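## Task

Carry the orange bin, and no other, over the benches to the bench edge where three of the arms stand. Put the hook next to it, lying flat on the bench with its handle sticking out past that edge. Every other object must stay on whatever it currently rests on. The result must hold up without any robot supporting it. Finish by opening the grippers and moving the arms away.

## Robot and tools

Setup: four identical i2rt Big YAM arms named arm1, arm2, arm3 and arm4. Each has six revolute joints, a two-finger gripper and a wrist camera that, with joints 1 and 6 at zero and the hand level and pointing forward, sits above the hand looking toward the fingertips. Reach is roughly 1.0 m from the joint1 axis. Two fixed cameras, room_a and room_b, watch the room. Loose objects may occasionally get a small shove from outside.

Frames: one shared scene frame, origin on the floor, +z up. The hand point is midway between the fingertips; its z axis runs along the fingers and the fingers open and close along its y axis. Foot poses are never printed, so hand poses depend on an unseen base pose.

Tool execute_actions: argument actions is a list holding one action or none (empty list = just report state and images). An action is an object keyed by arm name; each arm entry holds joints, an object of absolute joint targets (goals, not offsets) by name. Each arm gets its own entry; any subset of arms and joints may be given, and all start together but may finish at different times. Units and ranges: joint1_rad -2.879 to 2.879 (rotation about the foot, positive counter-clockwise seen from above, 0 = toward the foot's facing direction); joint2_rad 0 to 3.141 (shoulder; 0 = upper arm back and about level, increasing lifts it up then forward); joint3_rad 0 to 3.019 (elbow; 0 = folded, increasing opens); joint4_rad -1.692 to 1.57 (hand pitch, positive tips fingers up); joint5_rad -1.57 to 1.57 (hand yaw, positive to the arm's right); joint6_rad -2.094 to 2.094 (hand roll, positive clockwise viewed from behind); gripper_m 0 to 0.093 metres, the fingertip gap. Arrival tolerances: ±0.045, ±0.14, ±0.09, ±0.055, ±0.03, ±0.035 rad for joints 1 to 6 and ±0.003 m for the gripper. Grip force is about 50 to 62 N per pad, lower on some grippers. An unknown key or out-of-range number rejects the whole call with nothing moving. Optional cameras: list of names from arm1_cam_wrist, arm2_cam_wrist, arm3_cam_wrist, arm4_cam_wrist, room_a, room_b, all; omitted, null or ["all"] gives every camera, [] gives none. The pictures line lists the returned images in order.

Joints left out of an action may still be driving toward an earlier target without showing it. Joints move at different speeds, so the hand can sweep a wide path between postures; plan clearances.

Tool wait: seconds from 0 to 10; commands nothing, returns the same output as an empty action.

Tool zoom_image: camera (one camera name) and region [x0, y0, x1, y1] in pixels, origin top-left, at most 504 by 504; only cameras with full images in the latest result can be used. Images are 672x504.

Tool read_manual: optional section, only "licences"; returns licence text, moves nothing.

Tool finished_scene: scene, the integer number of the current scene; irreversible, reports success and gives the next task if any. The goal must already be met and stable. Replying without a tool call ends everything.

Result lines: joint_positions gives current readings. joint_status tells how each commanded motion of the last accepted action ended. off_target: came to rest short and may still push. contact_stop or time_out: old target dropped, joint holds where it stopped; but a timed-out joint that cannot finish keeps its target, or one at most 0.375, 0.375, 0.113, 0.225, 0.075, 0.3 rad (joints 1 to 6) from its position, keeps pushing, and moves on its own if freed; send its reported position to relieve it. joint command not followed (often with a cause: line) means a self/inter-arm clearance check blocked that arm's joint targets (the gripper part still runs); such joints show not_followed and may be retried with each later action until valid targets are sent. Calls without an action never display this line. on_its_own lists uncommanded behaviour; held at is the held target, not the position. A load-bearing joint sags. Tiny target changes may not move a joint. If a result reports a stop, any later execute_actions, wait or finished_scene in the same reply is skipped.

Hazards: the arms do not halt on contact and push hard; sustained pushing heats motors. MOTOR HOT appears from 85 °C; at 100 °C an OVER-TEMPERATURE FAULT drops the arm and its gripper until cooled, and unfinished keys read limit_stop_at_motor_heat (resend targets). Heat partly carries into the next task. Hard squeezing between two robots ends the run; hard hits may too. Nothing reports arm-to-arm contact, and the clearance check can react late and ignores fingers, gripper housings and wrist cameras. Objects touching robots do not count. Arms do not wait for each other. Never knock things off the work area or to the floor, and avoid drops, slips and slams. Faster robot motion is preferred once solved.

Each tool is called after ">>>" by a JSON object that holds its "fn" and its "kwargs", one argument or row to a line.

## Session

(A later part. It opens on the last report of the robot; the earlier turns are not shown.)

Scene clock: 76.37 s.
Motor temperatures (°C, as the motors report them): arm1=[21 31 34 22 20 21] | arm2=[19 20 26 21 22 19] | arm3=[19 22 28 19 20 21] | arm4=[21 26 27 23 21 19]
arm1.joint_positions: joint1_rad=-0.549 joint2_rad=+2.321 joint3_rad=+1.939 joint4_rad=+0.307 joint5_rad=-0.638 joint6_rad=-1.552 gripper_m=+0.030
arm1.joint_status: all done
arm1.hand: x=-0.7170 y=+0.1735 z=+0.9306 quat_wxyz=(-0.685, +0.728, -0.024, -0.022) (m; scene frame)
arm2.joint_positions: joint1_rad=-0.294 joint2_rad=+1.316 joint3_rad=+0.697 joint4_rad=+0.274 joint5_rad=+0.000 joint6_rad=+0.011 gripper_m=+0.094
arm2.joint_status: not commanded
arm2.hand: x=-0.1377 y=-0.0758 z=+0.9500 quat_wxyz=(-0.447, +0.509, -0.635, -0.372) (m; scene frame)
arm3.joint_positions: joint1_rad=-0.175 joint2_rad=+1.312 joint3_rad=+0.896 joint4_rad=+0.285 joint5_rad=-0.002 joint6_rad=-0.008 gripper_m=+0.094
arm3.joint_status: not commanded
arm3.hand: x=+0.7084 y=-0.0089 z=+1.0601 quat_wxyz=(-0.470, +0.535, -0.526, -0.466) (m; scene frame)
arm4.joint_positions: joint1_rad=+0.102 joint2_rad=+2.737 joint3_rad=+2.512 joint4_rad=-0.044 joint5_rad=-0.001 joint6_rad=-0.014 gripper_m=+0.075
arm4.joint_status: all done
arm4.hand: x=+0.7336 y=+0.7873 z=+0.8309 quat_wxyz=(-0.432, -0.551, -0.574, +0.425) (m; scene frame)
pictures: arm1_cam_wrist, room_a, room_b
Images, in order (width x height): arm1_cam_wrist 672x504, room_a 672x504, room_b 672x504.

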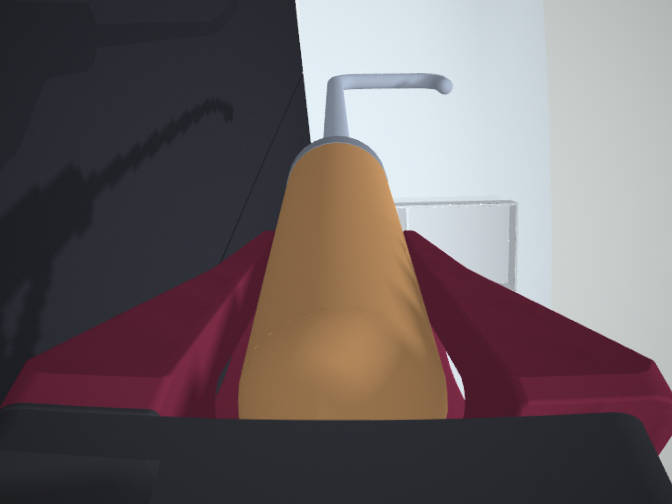

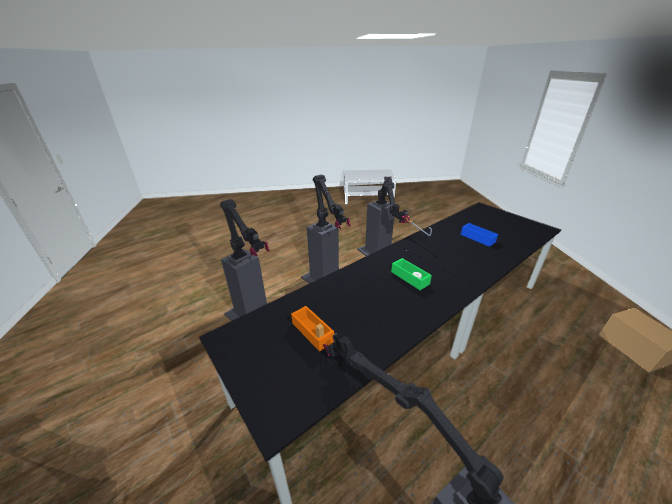

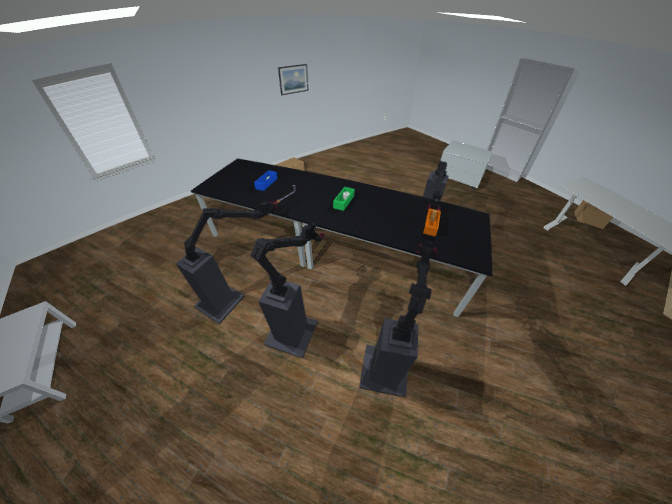

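>>> {"fn": "execute_actions", "kwargs": {
  "actions": [
    {"arm1":{"joints":{"joint2_rad":2.45,"joint4_rad":0.575}},"arm4":{"joints":{"joint2_rad":2.3,"joint3_rad":1.69,"joint4_rad":0.37}}}
  ],
  "cameras": []
}}

>>> {"fn": "execute_actions", "kwargs": {
  "actions": [
    {"arm1":{"joints":{"joint6_rad":0.02}},"arm4":{"joints":{"joint2_rad":1.0,"joint3_rad":0.7,"joint4_rad":0.0}}}
  ],
  "cameras": ["arm1_cam_wrist"]
}}

>>> {"fn": "execute_actions", "kwargs": {
  "actions": [
    {"arm1":{"joints":{"joint2_rad":2.555,"joint4_rad":0.64}}}
  ],
  "cameras": ["arm1_cam_wrist","room_b"]
}}

Scene clock: 81.20 s.
Motor temperatures (°C, as the motors report them): arm1=[21 31 34 22 20 21] | arm2=[19 20 26 21 22 19] | arm3=[19 22 27 19 20 21] | arm4=[21 27 28 23 21 19]
arm1.joint_positions: joint1_rad=-0.549 joint2_rad=+2.511 joint3_rad=+1.936 joint4_rad=+0.534 joint5_rad=-0.638 joint6_rad=-1.559 gripper_m=+0.030
arm1.joint_status: all done
arm1.hand: x=-0.7143 y=+0.1772 z=+0.8108 quat_wxyz=(-0.696, +0.718, -0.013, -0.012) (m; scene frame)
arm2.joint_positions: joint1_rad=-0.294 joint2_rad=+1.316 joint3_rad=+0.697 joint4_rad=+0.274 joint5_rad=+0.000 joint6_rad=+0.011 gripper_m=+0.094
arm2.joint_status: not commanded
arm2.hand: x=-0.1377 y=-0.0758 z=+0.9500 quat_wxyz=(-0.447, +0.509, -0.635, -0.372) (m; scene frame)
arm3.joint_positions: joint1_rad=-0.175 joint2_rad=+1.312 joint3_rad=+0.896 joint4_rad=+0.285 joint5_rad=-0.002 joint6_rad=-0.008 gripper_m=+0.094
arm3.joint_status: not commanded
arm3.hand: x=+0.7084 y=-0.0089 z=+1.0601 quat_wxyz=(-0.470, +0.535, -0.526, -0.466) (m; scene frame)
arm4.joint_positions: joint1_rad=+0.102 joint2_rad=+2.300 joint3_rad=+1.670 joint4_rad=+0.368 joint5_rad=-0.001 joint6_rad=-0.014 gripper_m=+0.075
arm4.joint_status: all done
arm4.hand: x=+0.7300 y=+0.9223 z=+0.8439 quat_wxyz=(-0.434, -0.549, -0.572, +0.427) (m; scene frame)
pictures: none
No camera images: the call's "cameras" was empty. Leave "cameras" out to get every camera's image.

Scene clock: 83.37 s.
Motor temperatures (°C, as the motors report them): arm1=[21 32 33 22 20 21] | arm2=[19 20 26 21 22 19] | arm3=[19 22 27 19 20 21] | arm4=[21 26 27 23 21 19]
arm1.joint_positions: joint1_rad=-0.549 joint2_rad=+2.490 joint3_rad=+1.936 joint4_rad=+0.541 joint5_rad=-0.636 joint6_rad=+0.000 gripper_m=+0.030
arm1.joint_status: all done
arm1.hand: x=-0.7131 y=+0.1777 z=+0.8304 quat_wxyz=(-0.497, +0.500, -0.505, -0.498) (m; scene frame)
arm2.joint_positions: joint1_rad=-0.294 joint2_rad=+1.316 joint3_rad=+0.697 joint4_rad=+0.274 joint5_rad=+0.000 joint6_rad=+0.011 gripper_m=+0.094
arm2.joint_status: not commanded
arm2.hand: x=-0.1377 y=-0.0758 z=+0.9500 quat_wxyz=(-0.447, +0.509, -0.635, -0.372) (m; scene frame)
arm3.joint_positions: joint1_rad=-0.175 joint2_rad=+1.312 joint3_rad=+0.896 joint4_rad=+0.285 joint5_rad=-0.002 joint6_rad=-0.008 gripper_m=+0.094
arm3.joint_status: not commanded
arm3.hand: x=+0.7084 y=-0.0089 z=+1.0601 quat_wxyz=(-0.470, +0.535, -0.526, -0.466) (m; scene frame)
arm4.joint_positions: joint1_rad=+0.102 joint2_rad=+0.997 joint3_rad=+0.702 joint4_rad=+0.008 joint5_rad=-0.001 joint6_rad=-0.014 gripper_m=+0.075
arm4.joint_status: all done
arm4.hand: x=+0.7189 y=+1.3187 z=+1.0692 quat_wxyz=(-0.427, -0.555, -0.578, +0.420) (m; scene frame)
pictures: arm1_cam_wrist
Images, in order (width x height): arm1_cam_wrist 672x504.

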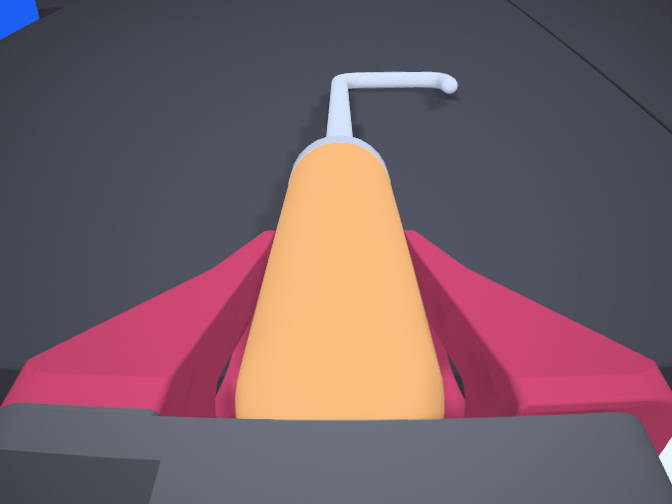

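Scene clock: 84.20 s.
Motor temperatures (°C, as the motors report them): arm1=[21 32 33 22 20 21] | arm2=[19 20 26 21 22 19] | arm3=[19 22 27 19 20 21] | arm4=[21 26 27 23 21 19]
arm1.joint_positions: joint1_rad=-0.549 joint2_rad=+2.562 joint3_rad=+1.936 joint4_rad=+0.623 joint5_rad=-0.637 joint6_rad=+0.004 gripper_m=+0.030
arm1.joint_status: all done
arm1.hand: x=-0.7153 y=+0.1749 z=+0.7850 quat_wxyz=(-0.499, +0.498, -0.503, -0.500) (m; scene frame)
arm2.joint_positions: joint1_rad=-0.294 joint2_rad=+1.316 joint3_rad=+0.697 joint4_rad=+0.274 joint5_rad=+0.000 joint6_rad=+0.011 gripper_m=+0.094
arm2.joint_status: not commanded
arm2.hand: x=-0.1377 y=-0.0758 z=+0.9500 quat_wxyz=(-0.447, +0.509, -0.635, -0.372) (m; scene frame)
arm3.joint_positions: joint1_rad=-0.175 joint2_rad=+1.312 joint3_rad=+0.896 joint4_rad=+0.285 joint5_rad=-0.002 joint6_rad=-0.008 gripper_m=+0.094
arm3.joint_status: not commanded
arm3.hand: x=+0.7084 y=-0.0089 z=+1.0601 quat_wxyz=(-0.470, +0.535, -0.526, -0.466) (m; scene frame)
arm4.joint_positions: joint1_rad=+0.102 joint2_rad=+0.997 joint3_rad=+0.702 joint4_rad=+0.008 joint5_rad=-0.001 joint6_rad=-0.014 gripper_m=+0.075
arm4.joint_status: not commanded
arm4.hand: x=+0.7189 y=+1.3187 z=+1.0692 quat_wxyz=(-0.427, -0.555, -0.578, +0.420) (m; scene frame)
pictures: arm1_cam_wrist, room_b
Images, in order (width x height): arm1_cam_wrist 672x504, room_b 672x504.

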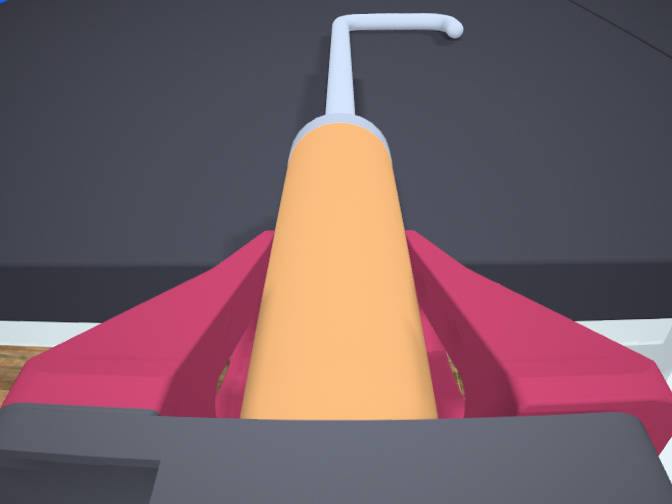

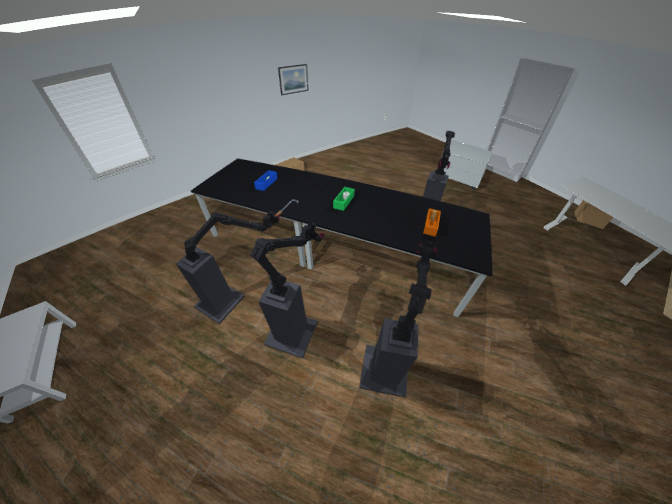

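>>> {"fn": "execute_actions", "kwargs": {
  "actions": [
    {"arm1":{"joints":{"joint2_rad":2.575,"gripper_m":0.093}},"arm2":{"joints":{"joint2_rad":2.2,"joint3_rad":2.0,"joint4_rad":0.51,"joint5_rad":0.662}}}
  ],
  "cameras": ["arm1_cam_wrist"]
}}

>>> {"fn": "execute_actions", "kwargs": {
  "actions": [
    {"arm1":{"joints":{"joint2_rad":2.3}}}
  ],
  "cameras": []
}}

>>> {"fn": "execute_actions", "kwargs": {
  "actions": [
    {"arm1":{"joints":{"joint1_rad":0.5,"joint2_rad":1.0,"joint3_rad":0.8,"joint4_rad":0,"joint5_rad":0}},"arm2":{"joints":{"joint1_rad":0.1}}}
  ],
  "cameras": []
}}

>>> {"fn": "execute_actions", "kwargs": {
  "actions": [
    {"arm2":{"joints":{"joint1_rad":0.568,"joint2_rad":2.45}}}
  ],
  "cameras": ["arm2_cam_wrist","room_b"]
}}

Scene clock: 96.00 s.
Motor temperatures (°C, as the motors report them): arm1=[21 32 33 22 20 21] | arm2=[19 20 27 21 22 19] | arm3=[19 22 27 19 20 21] | arm4=[21 24 27 23 21 19]
arm1.joint_positions: joint1_rad=-0.549 joint2_rad=+2.562 joint3_rad=+1.936 joint4_rad=+0.623 joint5_rad=-0.638 joint6_rad=+0.004 gripper_m=+0.093
arm1.joint_status: all done
arm1.hand: x=-0.7155 y=+0.1749 z=+0.7850 quat_wxyz=(-0.499, +0.498, -0.503, -0.500) (m; scene frame)
arm2.joint_positions: joint1_rad=-0.294 joint2_rad=+2.199 joint3_rad=+1.960 joint4_rad=+0.492 joint5_rad=+0.660 joint6_rad=+0.011 gripper_m=+0.094
arm2.joint_status: all done
arm2.hand: x=+0.0346 y=+0.2327 z=+1.1039 quat_wxyz=(-0.703, +0.158, -0.611, -0.328) (m; scene frame)
arm3.joint_positions: joint1_rad=-0.175 joint2_rad=+1.312 joint3_rad=+0.896 joint4_rad=+0.285 joint5_rad=-0.002 joint6_rad=-0.008 gripper_m=+0.094
arm3.joint_status: not commanded
arm3.hand: x=+0.7084 y=-0.0089 z=+1.0601 quat_wxyz=(-0.470, +0.535, -0.526, -0.466) (m; scene frame)
arm4.joint_positions: joint1_rad=+0.102 joint2_rad=+0.997 joint3_rad=+0.702 joint4_rad=+0.008 joint5_rad=-0.001 joint6_rad=-0.014 gripper_m=+0.075
arm4.joint_status: not commanded
arm4.hand: x=+0.7189 y=+1.3187 z=+1.0692 quat_wxyz=(-0.427, -0.555, -0.578, +0.420) (m; scene frame)
pictures: arm1_cam_wrist
Images, in order (width x height): arm1_cam_wrist 672x504.

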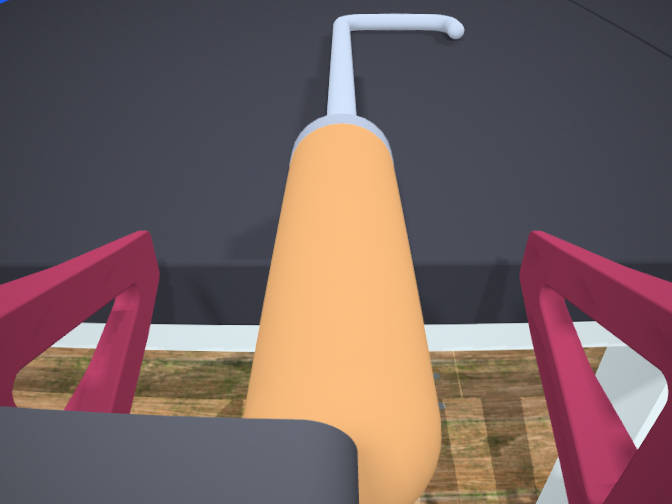

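Scene clock: 97.60 s.
Motor temperatures (°C, as the motors report them): arm1=[21 32 33 22 20 21] | arm2=[19 21 28 21 22 19] | arm3=[19 22 28 19 20 21] | arm4=[21 24 27 23 21 19]
arm1.joint_positions: joint1_rad=-0.549 joint2_rad=+2.308 joint3_rad=+1.942 joint4_rad=+0.634 joint5_rad=-0.638 joint6_rad=+0.004 gripper_m=+0.093
arm1.joint_status: all done
arm1.hand: x=-0.7214 y=+0.1671 z=+1.0129 quat_wxyz=(-0.589, +0.480, -0.403, -0.510) (m; scene frame)
arm2.joint_positions: joint1_rad=-0.294 joint2_rad=+2.199 joint3_rad=+1.960 joint4_rad=+0.492 joint5_rad=+0.660 joint6_rad=+0.011 gripper_m=+0.094
arm2.joint_status: not commanded
arm2.hand: x=+0.0346 y=+0.2327 z=+1.1039 quat_wxyz=(-0.703, +0.158, -0.611, -0.328) (m; scene frame)
arm3.joint_positions: joint1_rad=-0.175 joint2_rad=+1.312 joint3_rad=+0.896 joint4_rad=+0.285 joint5_rad=-0.002 joint6_rad=-0.008 gripper_m=+0.094
arm3.joint_status: not commanded
arm3.hand: x=+0.7084 y=-0.0089 z=+1.0601 quat_wxyz=(-0.470, +0.535, -0.526, -0.466) (m; scene frame)
arm4.joint_positions: joint1_rad=+0.102 joint2_rad=+0.997 joint3_rad=+0.702 joint4_rad=+0.008 joint5_rad=-0.001 joint6_rad=-0.014 gripper_m=+0.075
arm4.joint_status: not commanded
arm4.hand: x=+0.7189 y=+1.3187 z=+1.0692 quat_wxyz=(-0.427, -0.555, -0.578, +0.420) (m; scene frame)
pictures: none
No camera images: the call's "cameras" was empty. Leave "cameras" out to get every camera's image.

Scene clock: 99.57 s.
Motor temperatures (°C, as the motors report them): arm1=[21 31 32 22 20 21] | arm2=[19 21 28 21 22 19] | arm3=[19 22 28 19 20 21] | arm4=[21 24 27 23 21 19]
arm1.joint_positions: joint1_rad=+0.495 joint2_rad=+1.004 joint3_rad=+0.810 joint4_rad=+0.013 joint5_rad=-0.002 joint6_rad=+0.007 gripper_m=+0.093
arm1.joint_status: all done
arm1.hand: x=-1.3637 y=-0.1531 z=+1.0965 quat_wxyz=(-0.350, +0.640, -0.425, -0.536) (m; scene frame)
arm2.joint_positions: joint1_rad=+0.099 joint2_rad=+2.199 joint3_rad=+1.960 joint4_rad=+0.492 joint5_rad=+0.662 joint6_rad=+0.010 gripper_m=+0.094
arm2.joint_status: all done
arm2.hand: x=-0.3063 y=+0.2759 z=+1.1063 quat_wxyz=(-0.628, +0.274, -0.566, -0.458) (m; scene frame)
arm3.joint_positions: joint1_rad=-0.175 joint2_rad=+1.312 joint3_rad=+0.896 joint4_rad=+0.285 joint5_rad=-0.002 joint6_rad=-0.008 gripper_m=+0.094
arm3.joint_status: not commanded
arm3.hand: x=+0.7084 y=-0.0089 z=+1.0601 quat_wxyz=(-0.470, +0.535, -0.526, -0.466) (m; scene frame)
arm4.joint_positions: joint1_rad=+0.102 joint2_rad=+0.997 joint3_rad=+0.702 joint4_rad=+0.008 joint5_rad=-0.001 joint6_rad=-0.014 gripper_m=+0.075
arm4.joint_status: not commanded
arm4.hand: x=+0.7189 y=+1.3187 z=+1.0692 quat_wxyz=(-0.427, -0.555, -0.578, +0.420) (m; scene frame)
pictures: none
No camera images: the call's "cameras" was empty. Leave "cameras" out to get every camera's image.

Scene clock: 101.63 s.
Motor temperatures (°C, as the motors report them): arm1=[21 30 32 22 20 21] | arm2=[19 22 28 21 22 19] | arm3=[19 22 28 19 20 21] | arm4=[21 23 27 23 21 19]
arm1.joint_positions: joint1_rad=+0.495 joint2_rad=+1.004 joint3_rad=+0.810 joint4_rad=+0.013 joint5_rad=-0.002 joint6_rad=+0.007 gripper_m=+0.093
arm1.joint_status: not commanded
arm1.hand: x=-1.3637 y=-0.1531 z=+1.0965 quat_wxyz=(-0.350, +0.640, -0.425, -0.536) (m; scene frame)
arm2.joint_positions: joint1_rad=+0.570 joint2_rad=+2.466 joint3_rad=+1.979 joint4_rad=+0.498 joint5_rad=+0.662 joint6_rad=+0.009 gripper_m=+0.094
arm2.joint_status: all done
arm2.hand: x=-0.7200 y=+0.1824 z=+0.8860 quat_wxyz=(-0.501, +0.488, -0.499, -0.511) (m; scene frame)
arm3.joint_positions: joint1_rad=-0.175 joint2_rad=+1.312 joint3_rad=+0.896 joint4_rad=+0.285 joint5_rad=-0.002 joint6_rad=-0.008 gripper_m=+0.094
arm3.joint_status: not commanded
arm3.hand: x=+0.7084 y=-0.0089 z=+1.0601 quat_wxyz=(-0.470, +0.535, -0.526, -0.466) (m; scene frame)
arm4.joint_positions: joint1_rad=+0.102 joint2_rad=+0.997 joint3_rad=+0.702 joint4_rad=+0.008 joint5_rad=-0.001 joint6_rad=-0.014 gripper_m=+0.075
arm4.joint_status: not commanded
arm4.hand: x=+0.7189 y=+1.3187 z=+1.0692 quat_wxyz=(-0.427, -0.555, -0.578, +0.420) (m; scene frame)
pictures: arm2_cam_wrist, room_b
Images, in order (width x height): arm2_cam_wrist 672x504, room_b 672x504.

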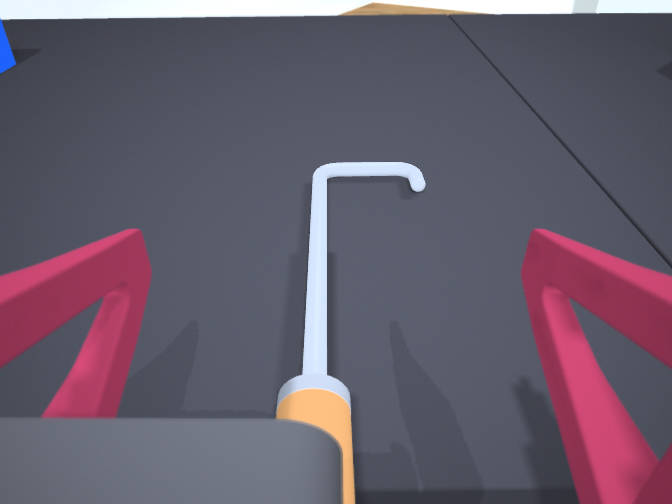

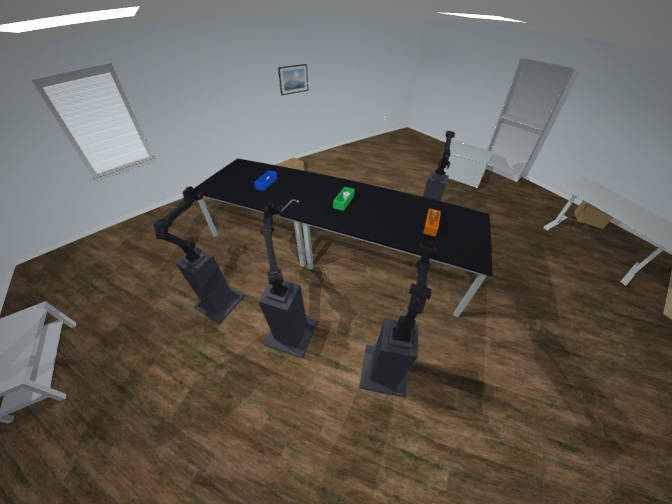

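>>> {"fn": "execute_actions", "kwargs": {
  "actions": [
    {"arm2":{"joints":{"joint1_rad":0.59,"joint2_rad":2.59,"joint4_rad":0.63}}}
  ],
  "cameras": ["arm2_cam_wrist"]
}}

Scene clock: 104.90 s.
Motor temperatures (°C, as the motors report them): arm1=[21 29 32 21 20 21] | arm2=[19 22 28 21 22 19] | arm3=[19 22 28 19 20 21] | arm4=[21 23 27 23 21 19]
arm1.joint_positions: joint1_rad=+0.495 joint2_rad=+1.004 joint3_rad=+0.810 joint4_rad=+0.013 joint5_rad=-0.002 joint6_rad=+0.007 gripper_m=+0.093
arm1.joint_status: not commanded
arm1.hand: x=-1.3637 y=-0.1531 z=+1.0965 quat_wxyz=(-0.350, +0.640, -0.425, -0.536) (m; scene frame)
arm2.joint_positions: joint1_rad=+0.584 joint2_rad=+2.603 joint3_rad=+1.979 joint4_rad=+0.607 joint5_rad=+0.662 joint6_rad=+0.009 gripper_m=+0.094
arm2.joint_status: all done
arm2.hand: x=-0.7274 y=+0.1732 z=+0.7871 quat_wxyz=(-0.497, +0.502, -0.497, -0.505) (m; scene frame)
arm3.joint_positions: joint1_rad=-0.175 joint2_rad=+1.312 joint3_rad=+0.896 joint4_rad=+0.285 joint5_rad=-0.002 joint6_rad=-0.008 gripper_m=+0.094
arm3.joint_status: not commanded
arm3.hand: x=+0.7084 y=-0.0089 z=+1.0601 quat_wxyz=(-0.470, +0.535, -0.526, -0.466) (m; scene frame)
arm4.joint_positions: joint1_rad=+0.102 joint2_rad=+0.997 joint3_rad=+0.702 joint4_rad=+0.008 joint5_rad=-0.001 joint6_rad=-0.014 gripper_m=+0.075
arm4.joint_status: not commanded
arm4.hand: x=+0.7189 y=+1.3187 z=+1.0692 quat_wxyz=(-0.427, -0.555, -0.578, +0.420) (m; scene frame)
pictures: arm2_cam_wrist
Images, in order (width x height): arm2_cam_wrist 672x504.

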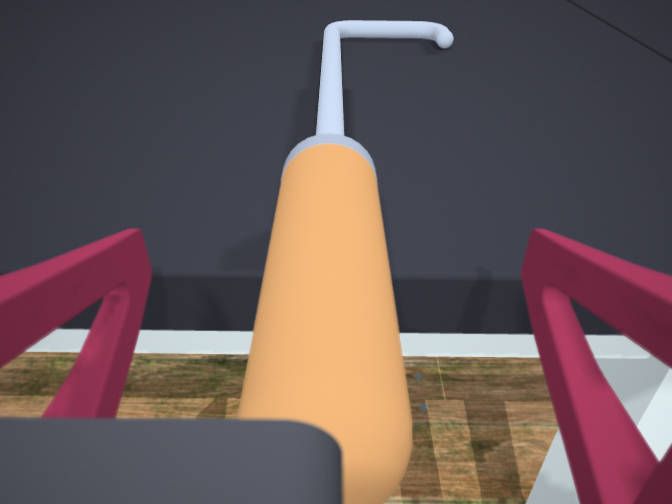

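>>> {"fn": "execute_actions", "kwargs": {
  "actions": [
    {"arm2":{"joints":{"joint2_rad":2.605,"gripper_m":0.06}}}
  ],
  "cameras": []
}}

>>> {"fn": "execute_actions", "kwargs": {
  "actions": [
    {"arm2":{"joints":{"gripper_m":0.0}}}
  ],
  "cameras": ["arm2_cam_wrist"]
}}

Scene clock: 108.03 s.
Motor temperatures (°C, as the motors report them): arm1=[21 28 32 21 20 21] | arm2=[19 23 28 21 22 19] | arm3=[19 22 28 19 20 21] | arm4=[21 23 27 23 21 19]
arm1.joint_positions: joint1_rad=+0.495 joint2_rad=+1.004 joint3_rad=+0.810 joint4_rad=+0.013 joint5_rad=-0.002 joint6_rad=+0.007 gripper_m=+0.093
arm1.joint_status: not commanded
arm1.hand: x=-1.3637 y=-0.1531 z=+1.0965 quat_wxyz=(-0.350, +0.640, -0.425, -0.536) (m; scene frame)
arm2.joint_positions: joint1_rad=+0.584 joint2_rad=+2.603 joint3_rad=+1.979 joint4_rad=+0.607 joint5_rad=+0.662 joint6_rad=+0.009 gripper_m=+0.060
arm2.joint_status: all done
arm2.hand: x=-0.7274 y=+0.1732 z=+0.7871 quat_wxyz=(-0.497, +0.502, -0.497, -0.505) (m; scene frame)
arm3.joint_positions: joint1_rad=-0.175 joint2_rad=+1.312 joint3_rad=+0.896 joint4_rad=+0.285 joint5_rad=-0.002 joint6_rad=-0.008 gripper_m=+0.094
arm3.joint_status: not commanded
arm3.hand: x=+0.7084 y=-0.0089 z=+1.0601 quat_wxyz=(-0.470, +0.535, -0.526, -0.466) (m; scene frame)
arm4.joint_positions: joint1_rad=+0.102 joint2_rad=+0.997 joint3_rad=+0.702 joint4_rad=+0.008 joint5_rad=-0.001 joint6_rad=-0.014 gripper_m=+0.075
arm4.joint_status: not commanded
arm4.hand: x=+0.7189 y=+1.3187 z=+1.0692 quat_wxyz=(-0.427, -0.555, -0.578, +0.420) (m; scene frame)
pictures: none
No camera images: the call's "cameras" was empty. Leave "cameras" out to get every camera's image.

Scene clock: 108.67 s.
Motor temperatures (°C, as the motors report them): arm1=[21 28 32 21 20 21] | arm2=[19 23 28 21 22 19] | arm3=[19 22 28 19 20 21] | arm4=[21 23 27 23 21 19]
arm1.joint_positions: joint1_rad=+0.495 joint2_rad=+1.004 joint3_rad=+0.810 joint4_rad=+0.013 joint5_rad=-0.002 joint6_rad=+0.007 gripper_m=+0.093
arm1.joint_status: not commanded
arm1.hand: x=-1.3637 y=-0.1531 z=+1.0965 quat_wxyz=(-0.350, +0.640, -0.425, -0.536) (m; scene frame)
arm2.joint_positions: joint1_rad=+0.584 joint2_rad=+2.603 joint3_rad=+1.979 joint4_rad=+0.607 joint5_rad=+0.661 joint6_rad=+0.008 gripper_m=+0.029
arm2.joint_status: gripper_m off_target (ended at +0.029, target +0.000)
arm2.hand: x=-0.7276 y=+0.1732 z=+0.7871 quat_wxyz=(-0.496, +0.502, -0.496, -0.505) (m; scene frame)
arm3.joint_positions: joint1_rad=-0.175 joint2_rad=+1.312 joint3_rad=+0.896 joint4_rad=+0.285 joint5_rad=-0.002 joint6_rad=-0.008 gripper_m=+0.094
arm3.joint_status: not commanded
arm3.hand: x=+0.7084 y=-0.0089 z=+1.0601 quat_wxyz=(-0.470, +0.535, -0.526, -0.466) (m; scene frame)
arm4.joint_positions: joint1_rad=+0.102 joint2_rad=+0.997 joint3_rad=+0.702 joint4_rad=+0.008 joint5_rad=-0.001 joint6_rad=-0.014 gripper_m=+0.075
arm4.joint_status: not commanded
arm4.hand: x=+0.7189 y=+1.3187 z=+1.0692 quat_wxyz=(-0.427, -0.555, -0.578, +0.420) (m; scene frame)
pictures: arm2_cam_wrist
Images, in order (width x height): arm2_cam_wrist 672x504.

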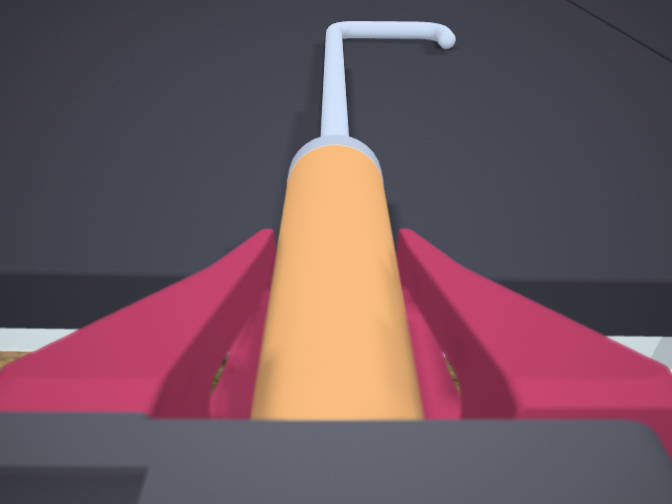

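>>> {"fn": "execute_actions", "kwargs": {
  "actions": [
    {"arm2":{"joints":{"joint6_rad":-1.58,"joint2_rad":2.55}},"arm3":{"joints":{"joint1_rad":-0.5}}}
  ],
  "cameras": []
}}

>>> {"fn": "execute_actions", "kwargs": {
  "actions": [
    {"arm2":{"joints":{"joint2_rad":2.27,"joint4_rad":0.37}}}
  ],
  "cameras": ["arm2_cam_wrist"]
}}

Scene clock: 113.00 s.
Motor temperatures (°C, as the motors report them): arm1=[21 27 32 21 20 21] | arm2=[19 24 28 21 22 19] | arm3=[19 22 28 19 20 21] | arm4=[21 23 27 23 21 19]
arm1.joint_positions: joint1_rad=+0.495 joint2_rad=+1.004 joint3_rad=+0.810 joint4_rad=+0.013 joint5_rad=-0.002 joint6_rad=+0.007 gripper_m=+0.093
arm1.joint_status: not commanded
arm1.hand: x=-1.3637 y=-0.1531 z=+1.0965 quat_wxyz=(-0.350, +0.640, -0.425, -0.536) (m; scene frame)
arm2.joint_positions: joint1_rad=+0.586 joint2_rad=+2.602 joint3_rad=+1.979 joint4_rad=+0.607 joint5_rad=+0.660 joint6_rad=-1.564 gripper_m=+0.029
arm2.joint_status: all done
arm2.hand: x=-0.7298 y=+0.1720 z=+0.7881 quat_wxyz=(-0.708, +0.706, +0.005, -0.007) (m; scene frame)
arm3.joint_positions: joint1_rad=-0.505 joint2_rad=+1.312 joint3_rad=+0.896 joint4_rad=+0.285 joint5_rad=-0.001 joint6_rad=-0.008 gripper_m=+0.094
arm3.joint_status: all done
arm3.hand: x=+0.8980 y=-0.0401 z=+1.0607 quat_wxyz=(-0.540, +0.440, -0.607, -0.383) (m; scene frame)
arm4.joint_positions: joint1_rad=+0.102 joint2_rad=+0.997 joint3_rad=+0.702 joint4_rad=+0.008 joint5_rad=-0.001 joint6_rad=-0.014 gripper_m=+0.075
arm4.joint_status: not commanded
arm4.hand: x=+0.7189 y=+1.3187 z=+1.0692 quat_wxyz=(-0.427, -0.555, -0.578, +0.420) (m; scene frame)
pictures: none
No camera images: the call's "cameras" was empty. Leave "cameras" out to get every camera's image.

Scene clock: 114.57 s.
Motor temperatures (°C, as the motors report them): arm1=[21 27 31 21 20 21] | arm2=[19 24 29 21 22 19] | arm3=[19 22 28 19 20 21] | arm4=[21 23 27 23 21 19]
arm1.joint_positions: joint1_rad=+0.495 joint2_rad=+1.004 joint3_rad=+0.810 joint4_rad=+0.013 joint5_rad=-0.002 joint6_rad=+0.007 gripper_m=+0.093
arm1.joint_status: not commanded
arm1.hand: x=-1.3637 y=-0.1531 z=+1.0965 quat_wxyz=(-0.350, +0.640, -0.425, -0.536) (m; scene frame)
arm2.joint_positions: joint1_rad=+0.586 joint2_rad=+2.306 joint3_rad=+1.958 joint4_rad=+0.356 joint5_rad=+0.661 joint6_rad=-1.566 gripper_m=+0.029
arm2.joint_status: all done
arm2.hand: x=-0.7245 y=+0.1637 z=+0.9850 quat_wxyz=(-0.715, +0.699, +0.001, -0.011) (m; scene frame)
arm3.joint_positions: joint1_rad=-0.505 joint2_rad=+1.312 joint3_rad=+0.896 joint4_rad=+0.285 joint5_rad=-0.001 joint6_rad=-0.008 gripper_m=+0.094
arm3.joint_status: not commanded
arm3.hand: x=+0.8980 y=-0.0401 z=+1.0607 quat_wxyz=(-0.540, +0.440, -0.607, -0.383) (m; scene frame)
arm4.joint_positions: joint1_rad=+0.102 joint2_rad=+0.997 joint3_rad=+0.702 joint4_rad=+0.008 joint5_rad=-0.001 joint6_rad=-0.014 gripper_m=+0.075
arm4.joint_status: not commanded
arm4.hand: x=+0.7189 y=+1.3187 z=+1.0692 quat_wxyz=(-0.427, -0.555, -0.578, +0.420) (m; scene frame)
pictures: arm2_cam_wrist
Images, in order (width x height): arm2_cam_wrist 672x504.

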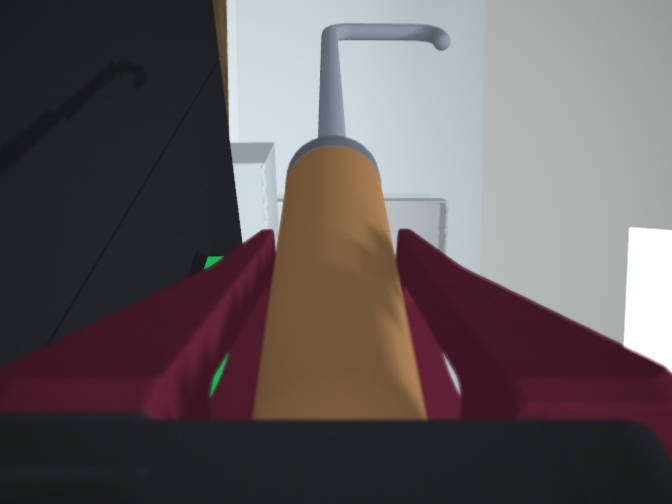

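>>> {"fn": "execute_actions", "kwargs": {
  "actions": [
    {"arm2":{"joints":{"joint1_rad":-0.76,"joint5_rad":-0.665}}}
  ],
  "cameras": []
}}

>>> {"fn": "execute_actions", "kwargs": {
  "actions": [
    {"arm2":{"joints":{"joint2_rad":2.49,"joint4_rad":0.62}}}
  ],
  "cameras": ["arm2_cam_wrist","room_b"]
}}

Scene clock: 119.97 s.
Motor temperatures (°C, as the motors report them): arm1=[21 26 31 21 20 21] | arm2=[19 24 30 21 22 19] | arm3=[19 22 28 19 20 21] | arm4=[21 23 27 23 21 19]
arm1.joint_positions: joint1_rad=+0.495 joint2_rad=+1.004 joint3_rad=+0.810 joint4_rad=+0.013 joint5_rad=-0.002 joint6_rad=+0.007 gripper_m=+0.093
arm1.joint_status: not commanded
arm1.hand: x=-1.3637 y=-0.1531 z=+1.0965 quat_wxyz=(-0.350, +0.640, -0.425, -0.536) (m; scene frame)
arm2.joint_positions: joint1_rad=-0.769 joint2_rad=+2.312 joint3_rad=+1.958 joint4_rad=+0.352 joint5_rad=-0.663 joint6_rad=-1.563 gripper_m=+0.029
arm2.joint_status: all done
arm2.hand: x=+0.2331 y=+0.1641 z=+0.9740 quat_wxyz=(-0.712, +0.702, -0.010, +0.000) (m; scene frame)
arm3.joint_positions: joint1_rad=-0.505 joint2_rad=+1.312 joint3_rad=+0.896 joint4_rad=+0.285 joint5_rad=-0.001 joint6_rad=-0.008 gripper_m=+0.094
arm3.joint_status: not commanded
arm3.hand: x=+0.8980 y=-0.0401 z=+1.0607 quat_wxyz=(-0.540, +0.440, -0.607, -0.383) (m; scene frame)
arm4.joint_positions: joint1_rad=+0.102 joint2_rad=+0.997 joint3_rad=+0.702 joint4_rad=+0.008 joint5_rad=-0.001 joint6_rad=-0.014 gripper_m=+0.075
arm4.joint_status: not commanded
arm4.hand: x=+0.7189 y=+1.3187 z=+1.0692 quat_wxyz=(-0.427, -0.555, -0.578, +0.420) (m; scene frame)
pictures: none
No camera images: the call's "cameras" was empty. Leave "cameras" out to get every camera's image.

Scene clock: 121.30 s.
Motor temperatures (°C, as the motors report them): arm1=[21 26 31 21 20 21] | arm2=[19 25 30 21 22 19] | arm3=[19 22 28 19 20 21] | arm4=[21 23 27 23 21 19]
arm1.joint_positions: joint1_rad=+0.495 joint2_rad=+1.004 joint3_rad=+0.810 joint4_rad=+0.013 joint5_rad=-0.002 joint6_rad=+0.007 gripper_m=+0.093
arm1.joint_status: not commanded
arm1.hand: x=-1.3637 y=-0.1531 z=+1.0965 quat_wxyz=(-0.350, +0.640, -0.425, -0.536) (m; scene frame)
arm2.joint_positions: joint1_rad=-0.769 joint2_rad=+2.563 joint3_rad=+1.958 joint4_rad=+0.574 joint5_rad=-0.663 joint6_rad=-1.564 gripper_m=+0.029
arm2.joint_status: all done
arm2.hand: x=+0.2348 y=+0.1701 z=+0.7996 quat_wxyz=(-0.704, +0.710, -0.016, -0.006) (m; scene frame)
arm3.joint_positions: joint1_rad=-0.505 joint2_rad=+1.312 joint3_rad=+0.896 joint4_rad=+0.285 joint5_rad=-0.001 joint6_rad=-0.008 gripper_m=+0.094
arm3.joint_status: not commanded
arm3.hand: x=+0.8980 y=-0.0401 z=+1.0607 quat_wxyz=(-0.540, +0.440, -0.607, -0.383) (m; scene frame)
arm4.joint_positions: joint1_rad=+0.102 joint2_rad=+0.997 joint3_rad=+0.702 joint4_rad=+0.008 joint5_rad=-0.001 joint6_rad=-0.014 gripper_m=+0.075
arm4.joint_status: not commanded
arm4.hand: x=+0.7189 y=+1.3187 z=+1.0692 quat_wxyz=(-0.427, -0.555, -0.578, +0.420) (m; scene frame)
pictures: arm2_cam_wrist, room_b
Images, in order (width x height): arm2_cam_wrist 672x504, room_b 672x504.

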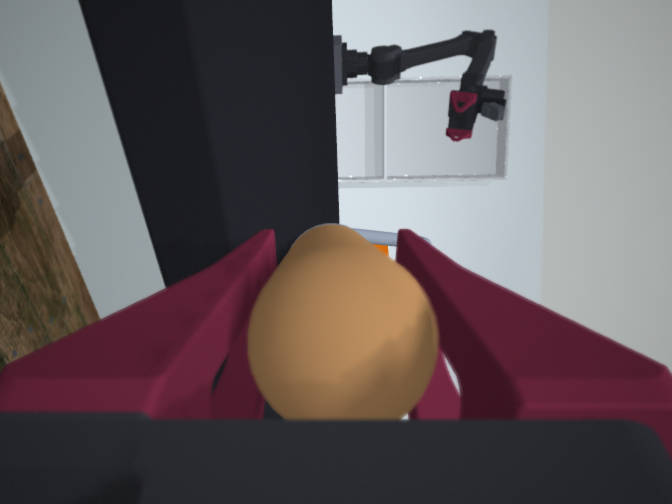

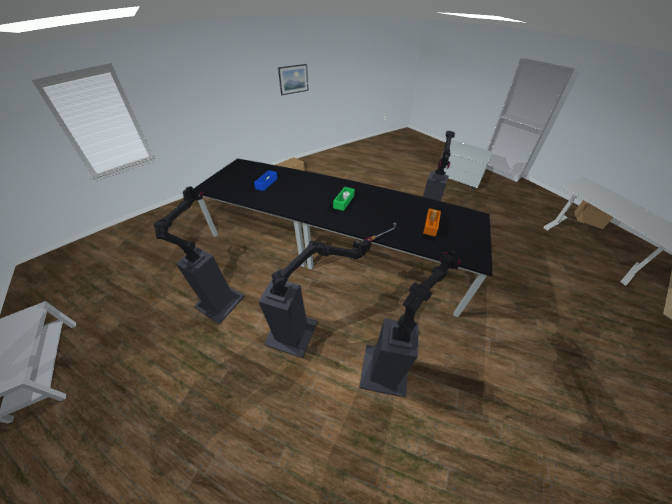

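>>> {"fn": "execute_actions", "kwargs": {
  "actions": [
    {"arm2":{"joints":{"joint2_rad":2.29,"joint4_rad":0.39}}}
  ],
  "cameras": []
}}

>>> {"fn": "execute_actions", "kwargs": {
  "actions": [
    {"arm2":{"joints":{"joint6_rad":0.015}}}
  ],
  "cameras": ["arm2_cam_wrist","room_b"]
}}

>>> {"fn": "execute_actions", "kwargs": {
  "actions": [
    {"arm2":{"joints":{"joint2_rad":2.56,"joint4_rad":0.64}}}
  ],
  "cameras": ["arm2_cam_wrist","room_b"]
}}

Scene clock: 125.80 s.
Motor temperatures (°C, as the motors report them): arm1=[21 26 31 21 20 21] | arm2=[19 25 30 21 22 19] | arm3=[19 22 28 19 20 21] | arm4=[21 23 27 23 21 19]
arm1.joint_positions: joint1_rad=+0.495 joint2_rad=+1.004 joint3_rad=+0.810 joint4_rad=+0.013 joint5_rad=-0.002 joint6_rad=+0.007 gripper_m=+0.093
arm1.joint_status: not commanded
arm1.hand: x=-1.3637 y=-0.1531 z=+1.0965 quat_wxyz=(-0.350, +0.640, -0.425, -0.536) (m; scene frame)
arm2.joint_positions: joint1_rad=-0.769 joint2_rad=+2.322 joint3_rad=+1.958 joint4_rad=+0.374 joint5_rad=-0.663 joint6_rad=-1.558 gripper_m=+0.029
arm2.joint_status: all done
arm2.hand: x=+0.2336 y=+0.1649 z=+0.9696 quat_wxyz=(-0.716, +0.699, -0.009, +0.001) (m; scene frame)
arm3.joint_positions: joint1_rad=-0.505 joint2_rad=+1.312 joint3_rad=+0.896 joint4_rad=+0.285 joint5_rad=-0.001 joint6_rad=-0.008 gripper_m=+0.094
arm3.joint_status: not commanded
arm3.hand: x=+0.8980 y=-0.0401 z=+1.0607 quat_wxyz=(-0.540, +0.440, -0.607, -0.383) (m; scene frame)
arm4.joint_positions: joint1_rad=+0.102 joint2_rad=+0.997 joint3_rad=+0.702 joint4_rad=+0.008 joint5_rad=-0.001 joint6_rad=-0.014 gripper_m=+0.075
arm4.joint_status: not commanded
arm4.hand: x=+0.7189 y=+1.3187 z=+1.0692 quat_wxyz=(-0.427, -0.555, -0.578, +0.420) (m; scene frame)
pictures: none
No camera images: the call's "cameras" was empty. Leave "cameras" out to get every camera's image.

Scene clock: 127.97 s.
Motor temperatures (°C, as the motors report them): arm1=[21 26 31 21 20 21] | arm2=[19 25 31 21 22 19] | arm3=[19 22 28 19 20 21] | arm4=[21 22 27 23 21 19]
arm1.joint_positions: joint1_rad=+0.495 joint2_rad=+1.004 joint3_rad=+0.810 joint4_rad=+0.013 joint5_rad=-0.002 joint6_rad=+0.007 gripper_m=+0.093
arm1.joint_status: not commanded
arm1.hand: x=-1.3637 y=-0.1531 z=+1.0965 quat_wxyz=(-0.350, +0.640, -0.425, -0.536) (m; scene frame)
arm2.joint_positions: joint1_rad=-0.769 joint2_rad=+2.322 joint3_rad=+1.958 joint4_rad=+0.374 joint5_rad=-0.664 joint6_rad=+0.005 gripper_m=+0.029
arm2.joint_status: all done
arm2.hand: x=+0.2335 y=+0.1649 z=+0.9696 quat_wxyz=(-0.508, +0.490, -0.498, -0.504) (m; scene frame)
arm3.joint_positions: joint1_rad=-0.505 joint2_rad=+1.312 joint3_rad=+0.896 joint4_rad=+0.285 joint5_rad=-0.001 joint6_rad=-0.008 gripper_m=+0.094
arm3.joint_status: not commanded
arm3.hand: x=+0.8980 y=-0.0401 z=+1.0607 quat_wxyz=(-0.540, +0.440, -0.607, -0.383) (m; scene frame)
arm4.joint_positions: joint1_rad=+0.102 joint2_rad=+0.997 joint3_rad=+0.702 joint4_rad=+0.008 joint5_rad=-0.001 joint6_rad=-0.014 gripper_m=+0.075
arm4.joint_status: not commanded
arm4.hand: x=+0.7189 y=+1.3187 z=+1.0692 quat_wxyz=(-0.427, -0.555, -0.578, +0.420) (m; scene frame)
pictures: arm2_cam_wrist, room_b
Images, in order (width x height): arm2_cam_wrist 672x504, room_b 672x504.

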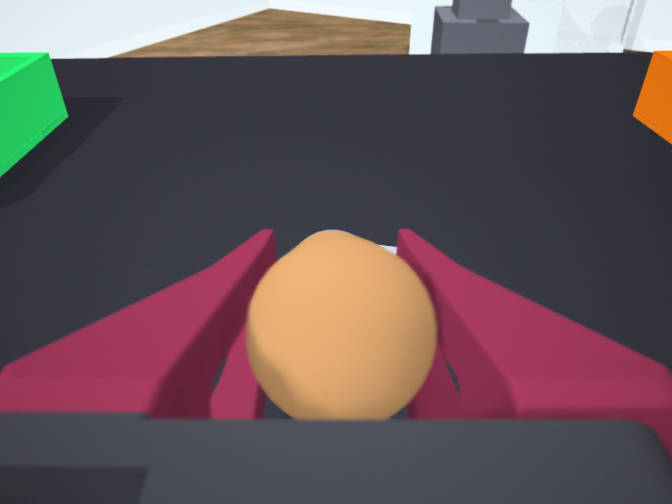

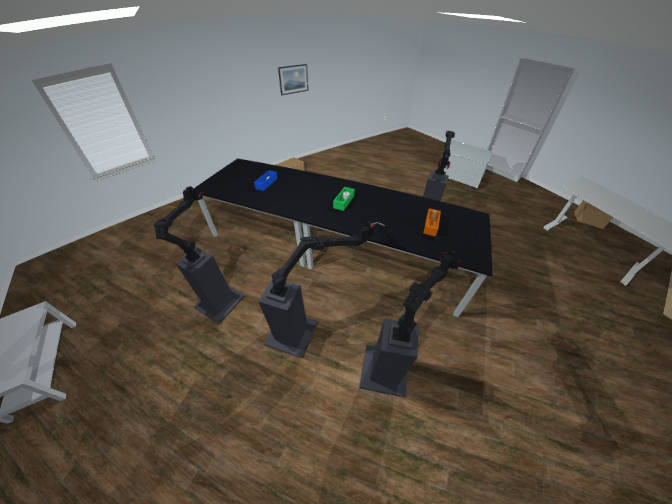

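Scene clock: 129.27 s.
Motor temperatures (°C, as the motors report them): arm1=[21 26 31 21 20 21] | arm2=[19 25 31 21 22 19] | arm3=[19 22 28 19 20 21] | arm4=[21 22 27 23 21 19]
arm1.joint_positions: joint1_rad=+0.495 joint2_rad=+1.004 joint3_rad=+0.810 joint4_rad=+0.013 joint5_rad=-0.002 joint6_rad=+0.007 gripper_m=+0.093
arm1.joint_status: not commanded
arm1.hand: x=-1.3637 y=-0.1531 z=+1.0965 quat_wxyz=(-0.350, +0.640, -0.425, -0.536) (m; scene frame)
arm2.joint_positions: joint1_rad=-0.768 joint2_rad=+2.587 joint3_rad=+1.958 joint4_rad=+0.625 joint5_rad=-0.663 joint6_rad=+0.004 gripper_m=+0.029
arm2.joint_status: all done
arm2.hand: x=+0.2333 y=+0.1694 z=+0.7896 quat_wxyz=(-0.504, +0.490, -0.503, -0.503) (m; scene frame)
arm3.joint_positions: joint1_rad=-0.505 joint2_rad=+1.312 joint3_rad=+0.896 joint4_rad=+0.285 joint5_rad=-0.001 joint6_rad=-0.008 gripper_m=+0.094
arm3.joint_status: not commanded
arm3.hand: x=+0.8980 y=-0.0401 z=+1.0607 quat_wxyz=(-0.540, +0.440, -0.607, -0.383) (m; scene frame)
arm4.joint_positions: joint1_rad=+0.102 joint2_rad=+0.997 joint3_rad=+0.702 joint4_rad=+0.008 joint5_rad=-0.001 joint6_rad=-0.014 gripper_m=+0.075
arm4.joint_status: not commanded
arm4.hand: x=+0.7189 y=+1.3187 z=+1.0692 quat_wxyz=(-0.427, -0.555, -0.578, +0.420) (m; scene frame)
pictures: arm2_cam_wrist, room_b
Images, in order (width x height): arm2_cam_wrist 672x504, room_b 672x504.

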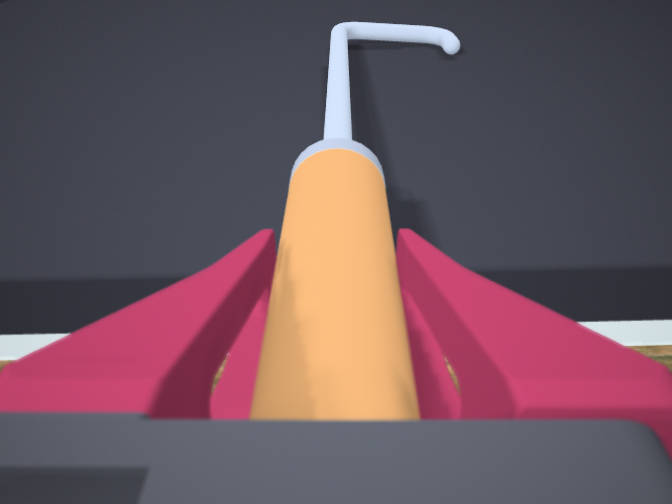

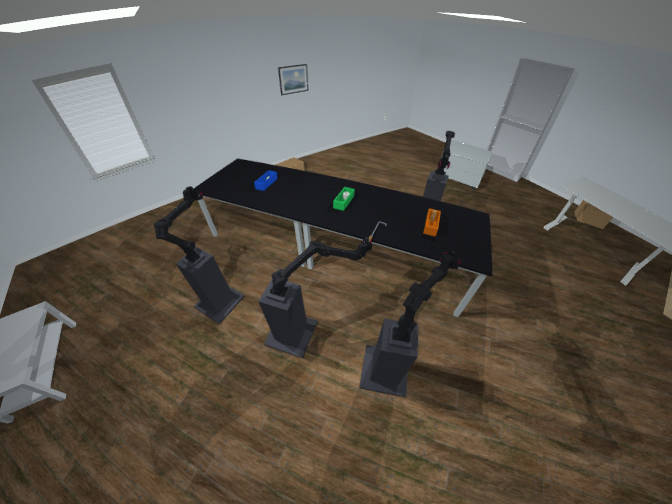

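>>> {"fn": "execute_actions", "kwargs": {
  "actions": [
    {"arm2":{"joints":{"gripper_m":0.093}},"arm3":{"joints":{"joint2_rad":2.1,"joint3_rad":1.96,"joint4_rad":0.51,"joint5_rad":0.665}}}
  ],
  "cameras": []
}}

>>> {"fn": "execute_actions", "kwargs": {
  "actions": [
    {"arm2":{"joints":{"joint2_rad":2.4}},"arm3":{"joints":{"joint1_rad":-0.2}}}
  ],
  "cameras": []
}}

>>> {"fn": "execute_actions", "kwargs": {
  "actions": [
    {"arm2":{"joints":{"joint1_rad":0.1,"joint2_rad":1.0,"joint3_rad":0.8,"joint4_rad":0,"joint5_rad":0}},"arm3":{"joints":{"joint1_rad":0.1}}}
  ],
  "cameras": []
}}

>>> {"fn": "execute_actions", "kwargs": {
  "actions": [
    {"arm3":{"joints":{"joint1_rad":0.488,"joint2_rad":2.43}}}
  ],
  "cameras": ["arm3_cam_wrist"]
}}

Scene clock: 135.27 s.
Motor temperatures (°C, as the motors report them): arm1=[21 25 31 21 20 21] | arm2=[19 26 31 21 22 19] | arm3=[19 22 29 19 20 21] | arm4=[21 22 27 23 21 19]
arm1.joint_positions: joint1_rad=+0.495 joint2_rad=+1.004 joint3_rad=+0.810 joint4_rad=+0.013 joint5_rad=-0.002 joint6_rad=+0.007 gripper_m=+0.093
arm1.joint_status: not commanded
arm1.hand: x=-1.3637 y=-0.1531 z=+1.0965 quat_wxyz=(-0.350, +0.640, -0.425, -0.536) (m; scene frame)
arm2.joint_positions: joint1_rad=-0.768 joint2_rad=+2.585 joint3_rad=+1.958 joint4_rad=+0.625 joint5_rad=-0.663 joint6_rad=+0.004 gripper_m=+0.093
arm2.joint_status: all done
arm2.hand: x=+0.2334 y=+0.1695 z=+0.7910 quat_wxyz=(-0.504, +0.490, -0.502, -0.503) (m; scene frame)
arm3.joint_positions: joint1_rad=-0.505 joint2_rad=+2.098 joint3_rad=+1.915 joint4_rad=+0.490 joint5_rad=+0.660 joint6_rad=-0.008 gripper_m=+0.094
arm3.joint_status: all done
arm3.hand: x=+1.0823 y=+0.1744 z=+1.1524 quat_wxyz=(-0.735, +0.114, -0.604, -0.287) (m; scene frame)
arm4.joint_positions: joint1_rad=+0.102 joint2_rad=+0.997 joint3_rad=+0.702 joint4_rad=+0.008 joint5_rad=-0.001 joint6_rad=-0.014 gripper_m=+0.075
arm4.joint_status: not commanded
arm4.hand: x=+0.7189 y=+1.3187 z=+1.0692 quat_wxyz=(-0.427, -0.555, -0.578, +0.420) (m; scene frame)
pictures: none
No camera images: the call's "cameras" was empty. Leave "cameras" out to get every camera's image.

Scene clock: 137.17 s.
Motor temperatures (°C, as the motors report them): arm1=[21 25 31 21 20 21] | arm2=[19 26 31 21 22 19] | arm3=[19 23 29 19 20 21] | arm4=[21 22 27 23 21 19]
arm1.joint_positions: joint1_rad=+0.495 joint2_rad=+1.004 joint3_rad=+0.810 joint4_rad=+0.013 joint5_rad=-0.002 joint6_rad=+0.007 gripper_m=+0.093
arm1.joint_status: not commanded
arm1.hand: x=-1.3637 y=-0.1531 z=+1.0965 quat_wxyz=(-0.350, +0.640, -0.425, -0.536) (m; scene frame)
arm2.joint_positions: joint1_rad=-0.768 joint2_rad=+2.383 joint3_rad=+1.975 joint4_rad=+0.625 joint5_rad=-0.663 joint6_rad=+0.004 gripper_m=+0.093
arm2.joint_status: all done
arm2.hand: x=+0.2346 y=+0.1669 z=+0.9781 quat_wxyz=(-0.578, +0.478, -0.422, -0.508) (m; scene frame)
arm3.joint_positions: joint1_rad=-0.200 joint2_rad=+2.098 joint3_rad=+1.915 joint4_rad=+0.490 joint5_rad=+0.664 joint6_rad=-0.008 gripper_m=+0.094
arm3.joint_status: all done
arm3.hand: x=+0.8345 y=+0.2507 z=+1.1517 quat_wxyz=(-0.683, +0.204, -0.580, -0.394) (m; scene frame)
arm4.joint_positions: joint1_rad=+0.102 joint2_rad=+0.997 joint3_rad=+0.702 joint4_rad=+0.008 joint5_rad=-0.001 joint6_rad=-0.014 gripper_m=+0.075
arm4.joint_status: not commanded
arm4.hand: x=+0.7189 y=+1.3187 z=+1.0692 quat_wxyz=(-0.427, -0.555, -0.578, +0.420) (m; scene frame)
pictures: none
No camera images: the call's "cameras" was empty. Leave "cameras" out to get every camera's image.

Scene clock: 139.07 s.
Motor temperatures (°C, as the motors report them): arm1=[21 25 31 21 20 21] | arm2=[19 25 31 21 22 19] | arm3=[19 23 30 19 20 21] | arm4=[21 22 27 23 21 19]
arm1.joint_positions: joint1_rad=+0.495 joint2_rad=+1.004 joint3_rad=+0.810 joint4_rad=+0.013 joint5_rad=-0.002 joint6_rad=+0.007 gripper_m=+0.093
arm1.joint_status: not commanded
arm1.hand: x=-1.3637 y=-0.1531 z=+1.0965 quat_wxyz=(-0.350, +0.640, -0.425, -0.536) (m; scene frame)
arm2.joint_positions: joint1_rad=+0.099 joint2_rad=+1.010 joint3_rad=+0.796 joint4_rad=+0.013 joint5_rad=-0.001 joint6_rad=+0.007 gripper_m=+0.093
arm2.joint_status: all done
arm2.hand: x=-0.3382 y=-0.1184 z=+1.0982 quat_wxyz=(-0.404, +0.591, -0.492, -0.495) (m; scene frame)
arm3.joint_positions: joint1_rad=+0.100 joint2_rad=+2.098 joint3_rad=+1.915 joint4_rad=+0.490 joint5_rad=+0.664 joint6_rad=-0.008 gripper_m=+0.094
arm3.joint_status: all done
arm3.hand: x=+0.5797 y=+0.2500 z=+1.1507 quat_wxyz=(-0.617, +0.289, -0.543, -0.491) (m; scene frame)
arm4.joint_positions: joint1_rad=+0.102 joint2_rad=+0.997 joint3_rad=+0.702 joint4_rad=+0.008 joint5_rad=-0.001 joint6_rad=-0.014 gripper_m=+0.075
arm4.joint_status: not commanded
arm4.hand: x=+0.7189 y=+1.3187 z=+1.0692 quat_wxyz=(-0.427, -0.555, -0.578, +0.420) (m; scene frame)
pictures: none
No camera images: the call's "cameras" was empty. Leave "cameras" out to get every camera's image.

Scene clock: 141.13 s.
Motor temperatures (°C, as the motors report them): arm1=[21 25 31 21 20 21] | arm2=[19 25 30 21 22 19] | arm3=[19 24 30 19 20 21] | arm4=[21 22 27 23 21 19]
arm1.joint_positions: joint1_rad=+0.495 joint2_rad=+1.004 joint3_rad=+0.810 joint4_rad=+0.013 joint5_rad=-0.002 joint6_rad=+0.007 gripper_m=+0.093
arm1.joint_status: not commanded
arm1.hand: x=-1.3637 y=-0.1531 z=+1.0965 quat_wxyz=(-0.350, +0.640, -0.425, -0.536) (m; scene frame)
arm2.joint_positions: joint1_rad=+0.099 joint2_rad=+1.010 joint3_rad=+0.796 joint4_rad=+0.013 joint5_rad=-0.001 joint6_rad=+0.007 gripper_m=+0.093
arm2.joint_status: not commanded
arm2.hand: x=-0.3382 y=-0.1184 z=+1.0982 quat_wxyz=(-0.404, +0.591, -0.492, -0.495) (m; scene frame)
arm3.joint_positions: joint1_rad=+0.494 joint2_rad=+2.449 joint3_rad=+1.941 joint4_rad=+0.498 joint5_rad=+0.664 joint6_rad=-0.008 gripper_m=+0.094
arm3.joint_status: all done
arm3.hand: x=+0.2343 y=+0.1793 z=+0.8639 quat_wxyz=(-0.502, +0.507, -0.494, -0.497) (m; scene frame)
arm4.joint_positions: joint1_rad=+0.102 joint2_rad=+0.997 joint3_rad=+0.702 joint4_rad=+0.008 joint5_rad=-0.001 joint6_rad=-0.014 gripper_m=+0.075
arm4.joint_status: not commanded
arm4.hand: x=+0.7189 y=+1.3187 z=+1.0692 quat_wxyz=(-0.427, -0.555, -0.578, +0.420) (m; scene frame)
pictures: arm3_cam_wrist
Images, in order (width x height): arm3_cam_wrist 672x504.

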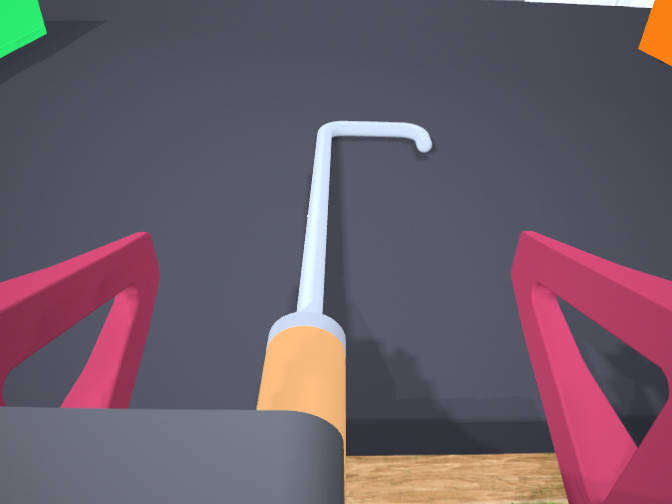

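>>> {"fn": "execute_actions", "kwargs": {
  "actions": [
    {"arm3":{"joints":{"joint1_rad":0.518,"joint2_rad":2.545,"joint4_rad":0.63,"joint5_rad":0.69}}}
  ],
  "cameras": ["arm3_cam_wrist"]
}}

Scene clock: 143.87 s.
Motor temperatures (°C, as the motors report them): arm1=[21 25 31 21 20 21] | arm2=[19 24 30 21 22 19] | arm3=[19 24 30 19 20 21] | arm4=[21 22 27 23 21 19]
arm1.joint_positions: joint1_rad=+0.495 joint2_rad=+1.004 joint3_rad=+0.810 joint4_rad=+0.013 joint5_rad=-0.002 joint6_rad=+0.007 gripper_m=+0.093
arm1.joint_status: not commanded
arm1.hand: x=-1.3637 y=-0.1531 z=+1.0965 quat_wxyz=(-0.350, +0.640, -0.425, -0.536) (m; scene frame)
arm2.joint_positions: joint1_rad=+0.099 joint2_rad=+1.010 joint3_rad=+0.796 joint4_rad=+0.013 joint5_rad=-0.001 joint6_rad=+0.007 gripper_m=+0.093
arm2.joint_status: not commanded
arm2.hand: x=-0.3382 y=-0.1184 z=+1.0982 quat_wxyz=(-0.404, +0.591, -0.492, -0.495) (m; scene frame)
arm3.joint_positions: joint1_rad=+0.517 joint2_rad=+2.528 joint3_rad=+1.941 joint4_rad=+0.604 joint5_rad=+0.686 joint6_rad=-0.008 gripper_m=+0.094
arm3.joint_status: all done
arm3.hand: x=+0.2214 y=+0.1667 z=+0.8162 quat_wxyz=(-0.503, +0.498, -0.493, -0.506) (m; scene frame)
arm4.joint_positions: joint1_rad=+0.102 joint2_rad=+0.997 joint3_rad=+0.702 joint4_rad=+0.008 joint5_rad=-0.001 joint6_rad=-0.014 gripper_m=+0.075
arm4.joint_status: not commanded
arm4.hand: x=+0.7189 y=+1.3187 z=+1.0692 quat_wxyz=(-0.427, -0.555, -0.578, +0.420) (m; scene frame)
pictures: arm3_cam_wrist
Images, in order (width x height): arm3_cam_wrist 672x504.

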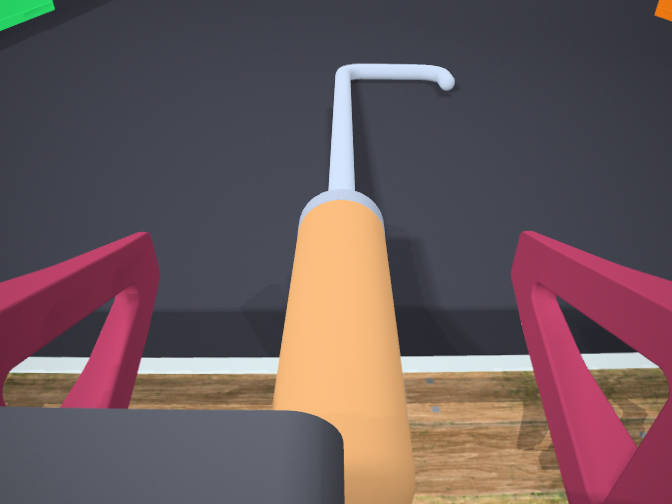

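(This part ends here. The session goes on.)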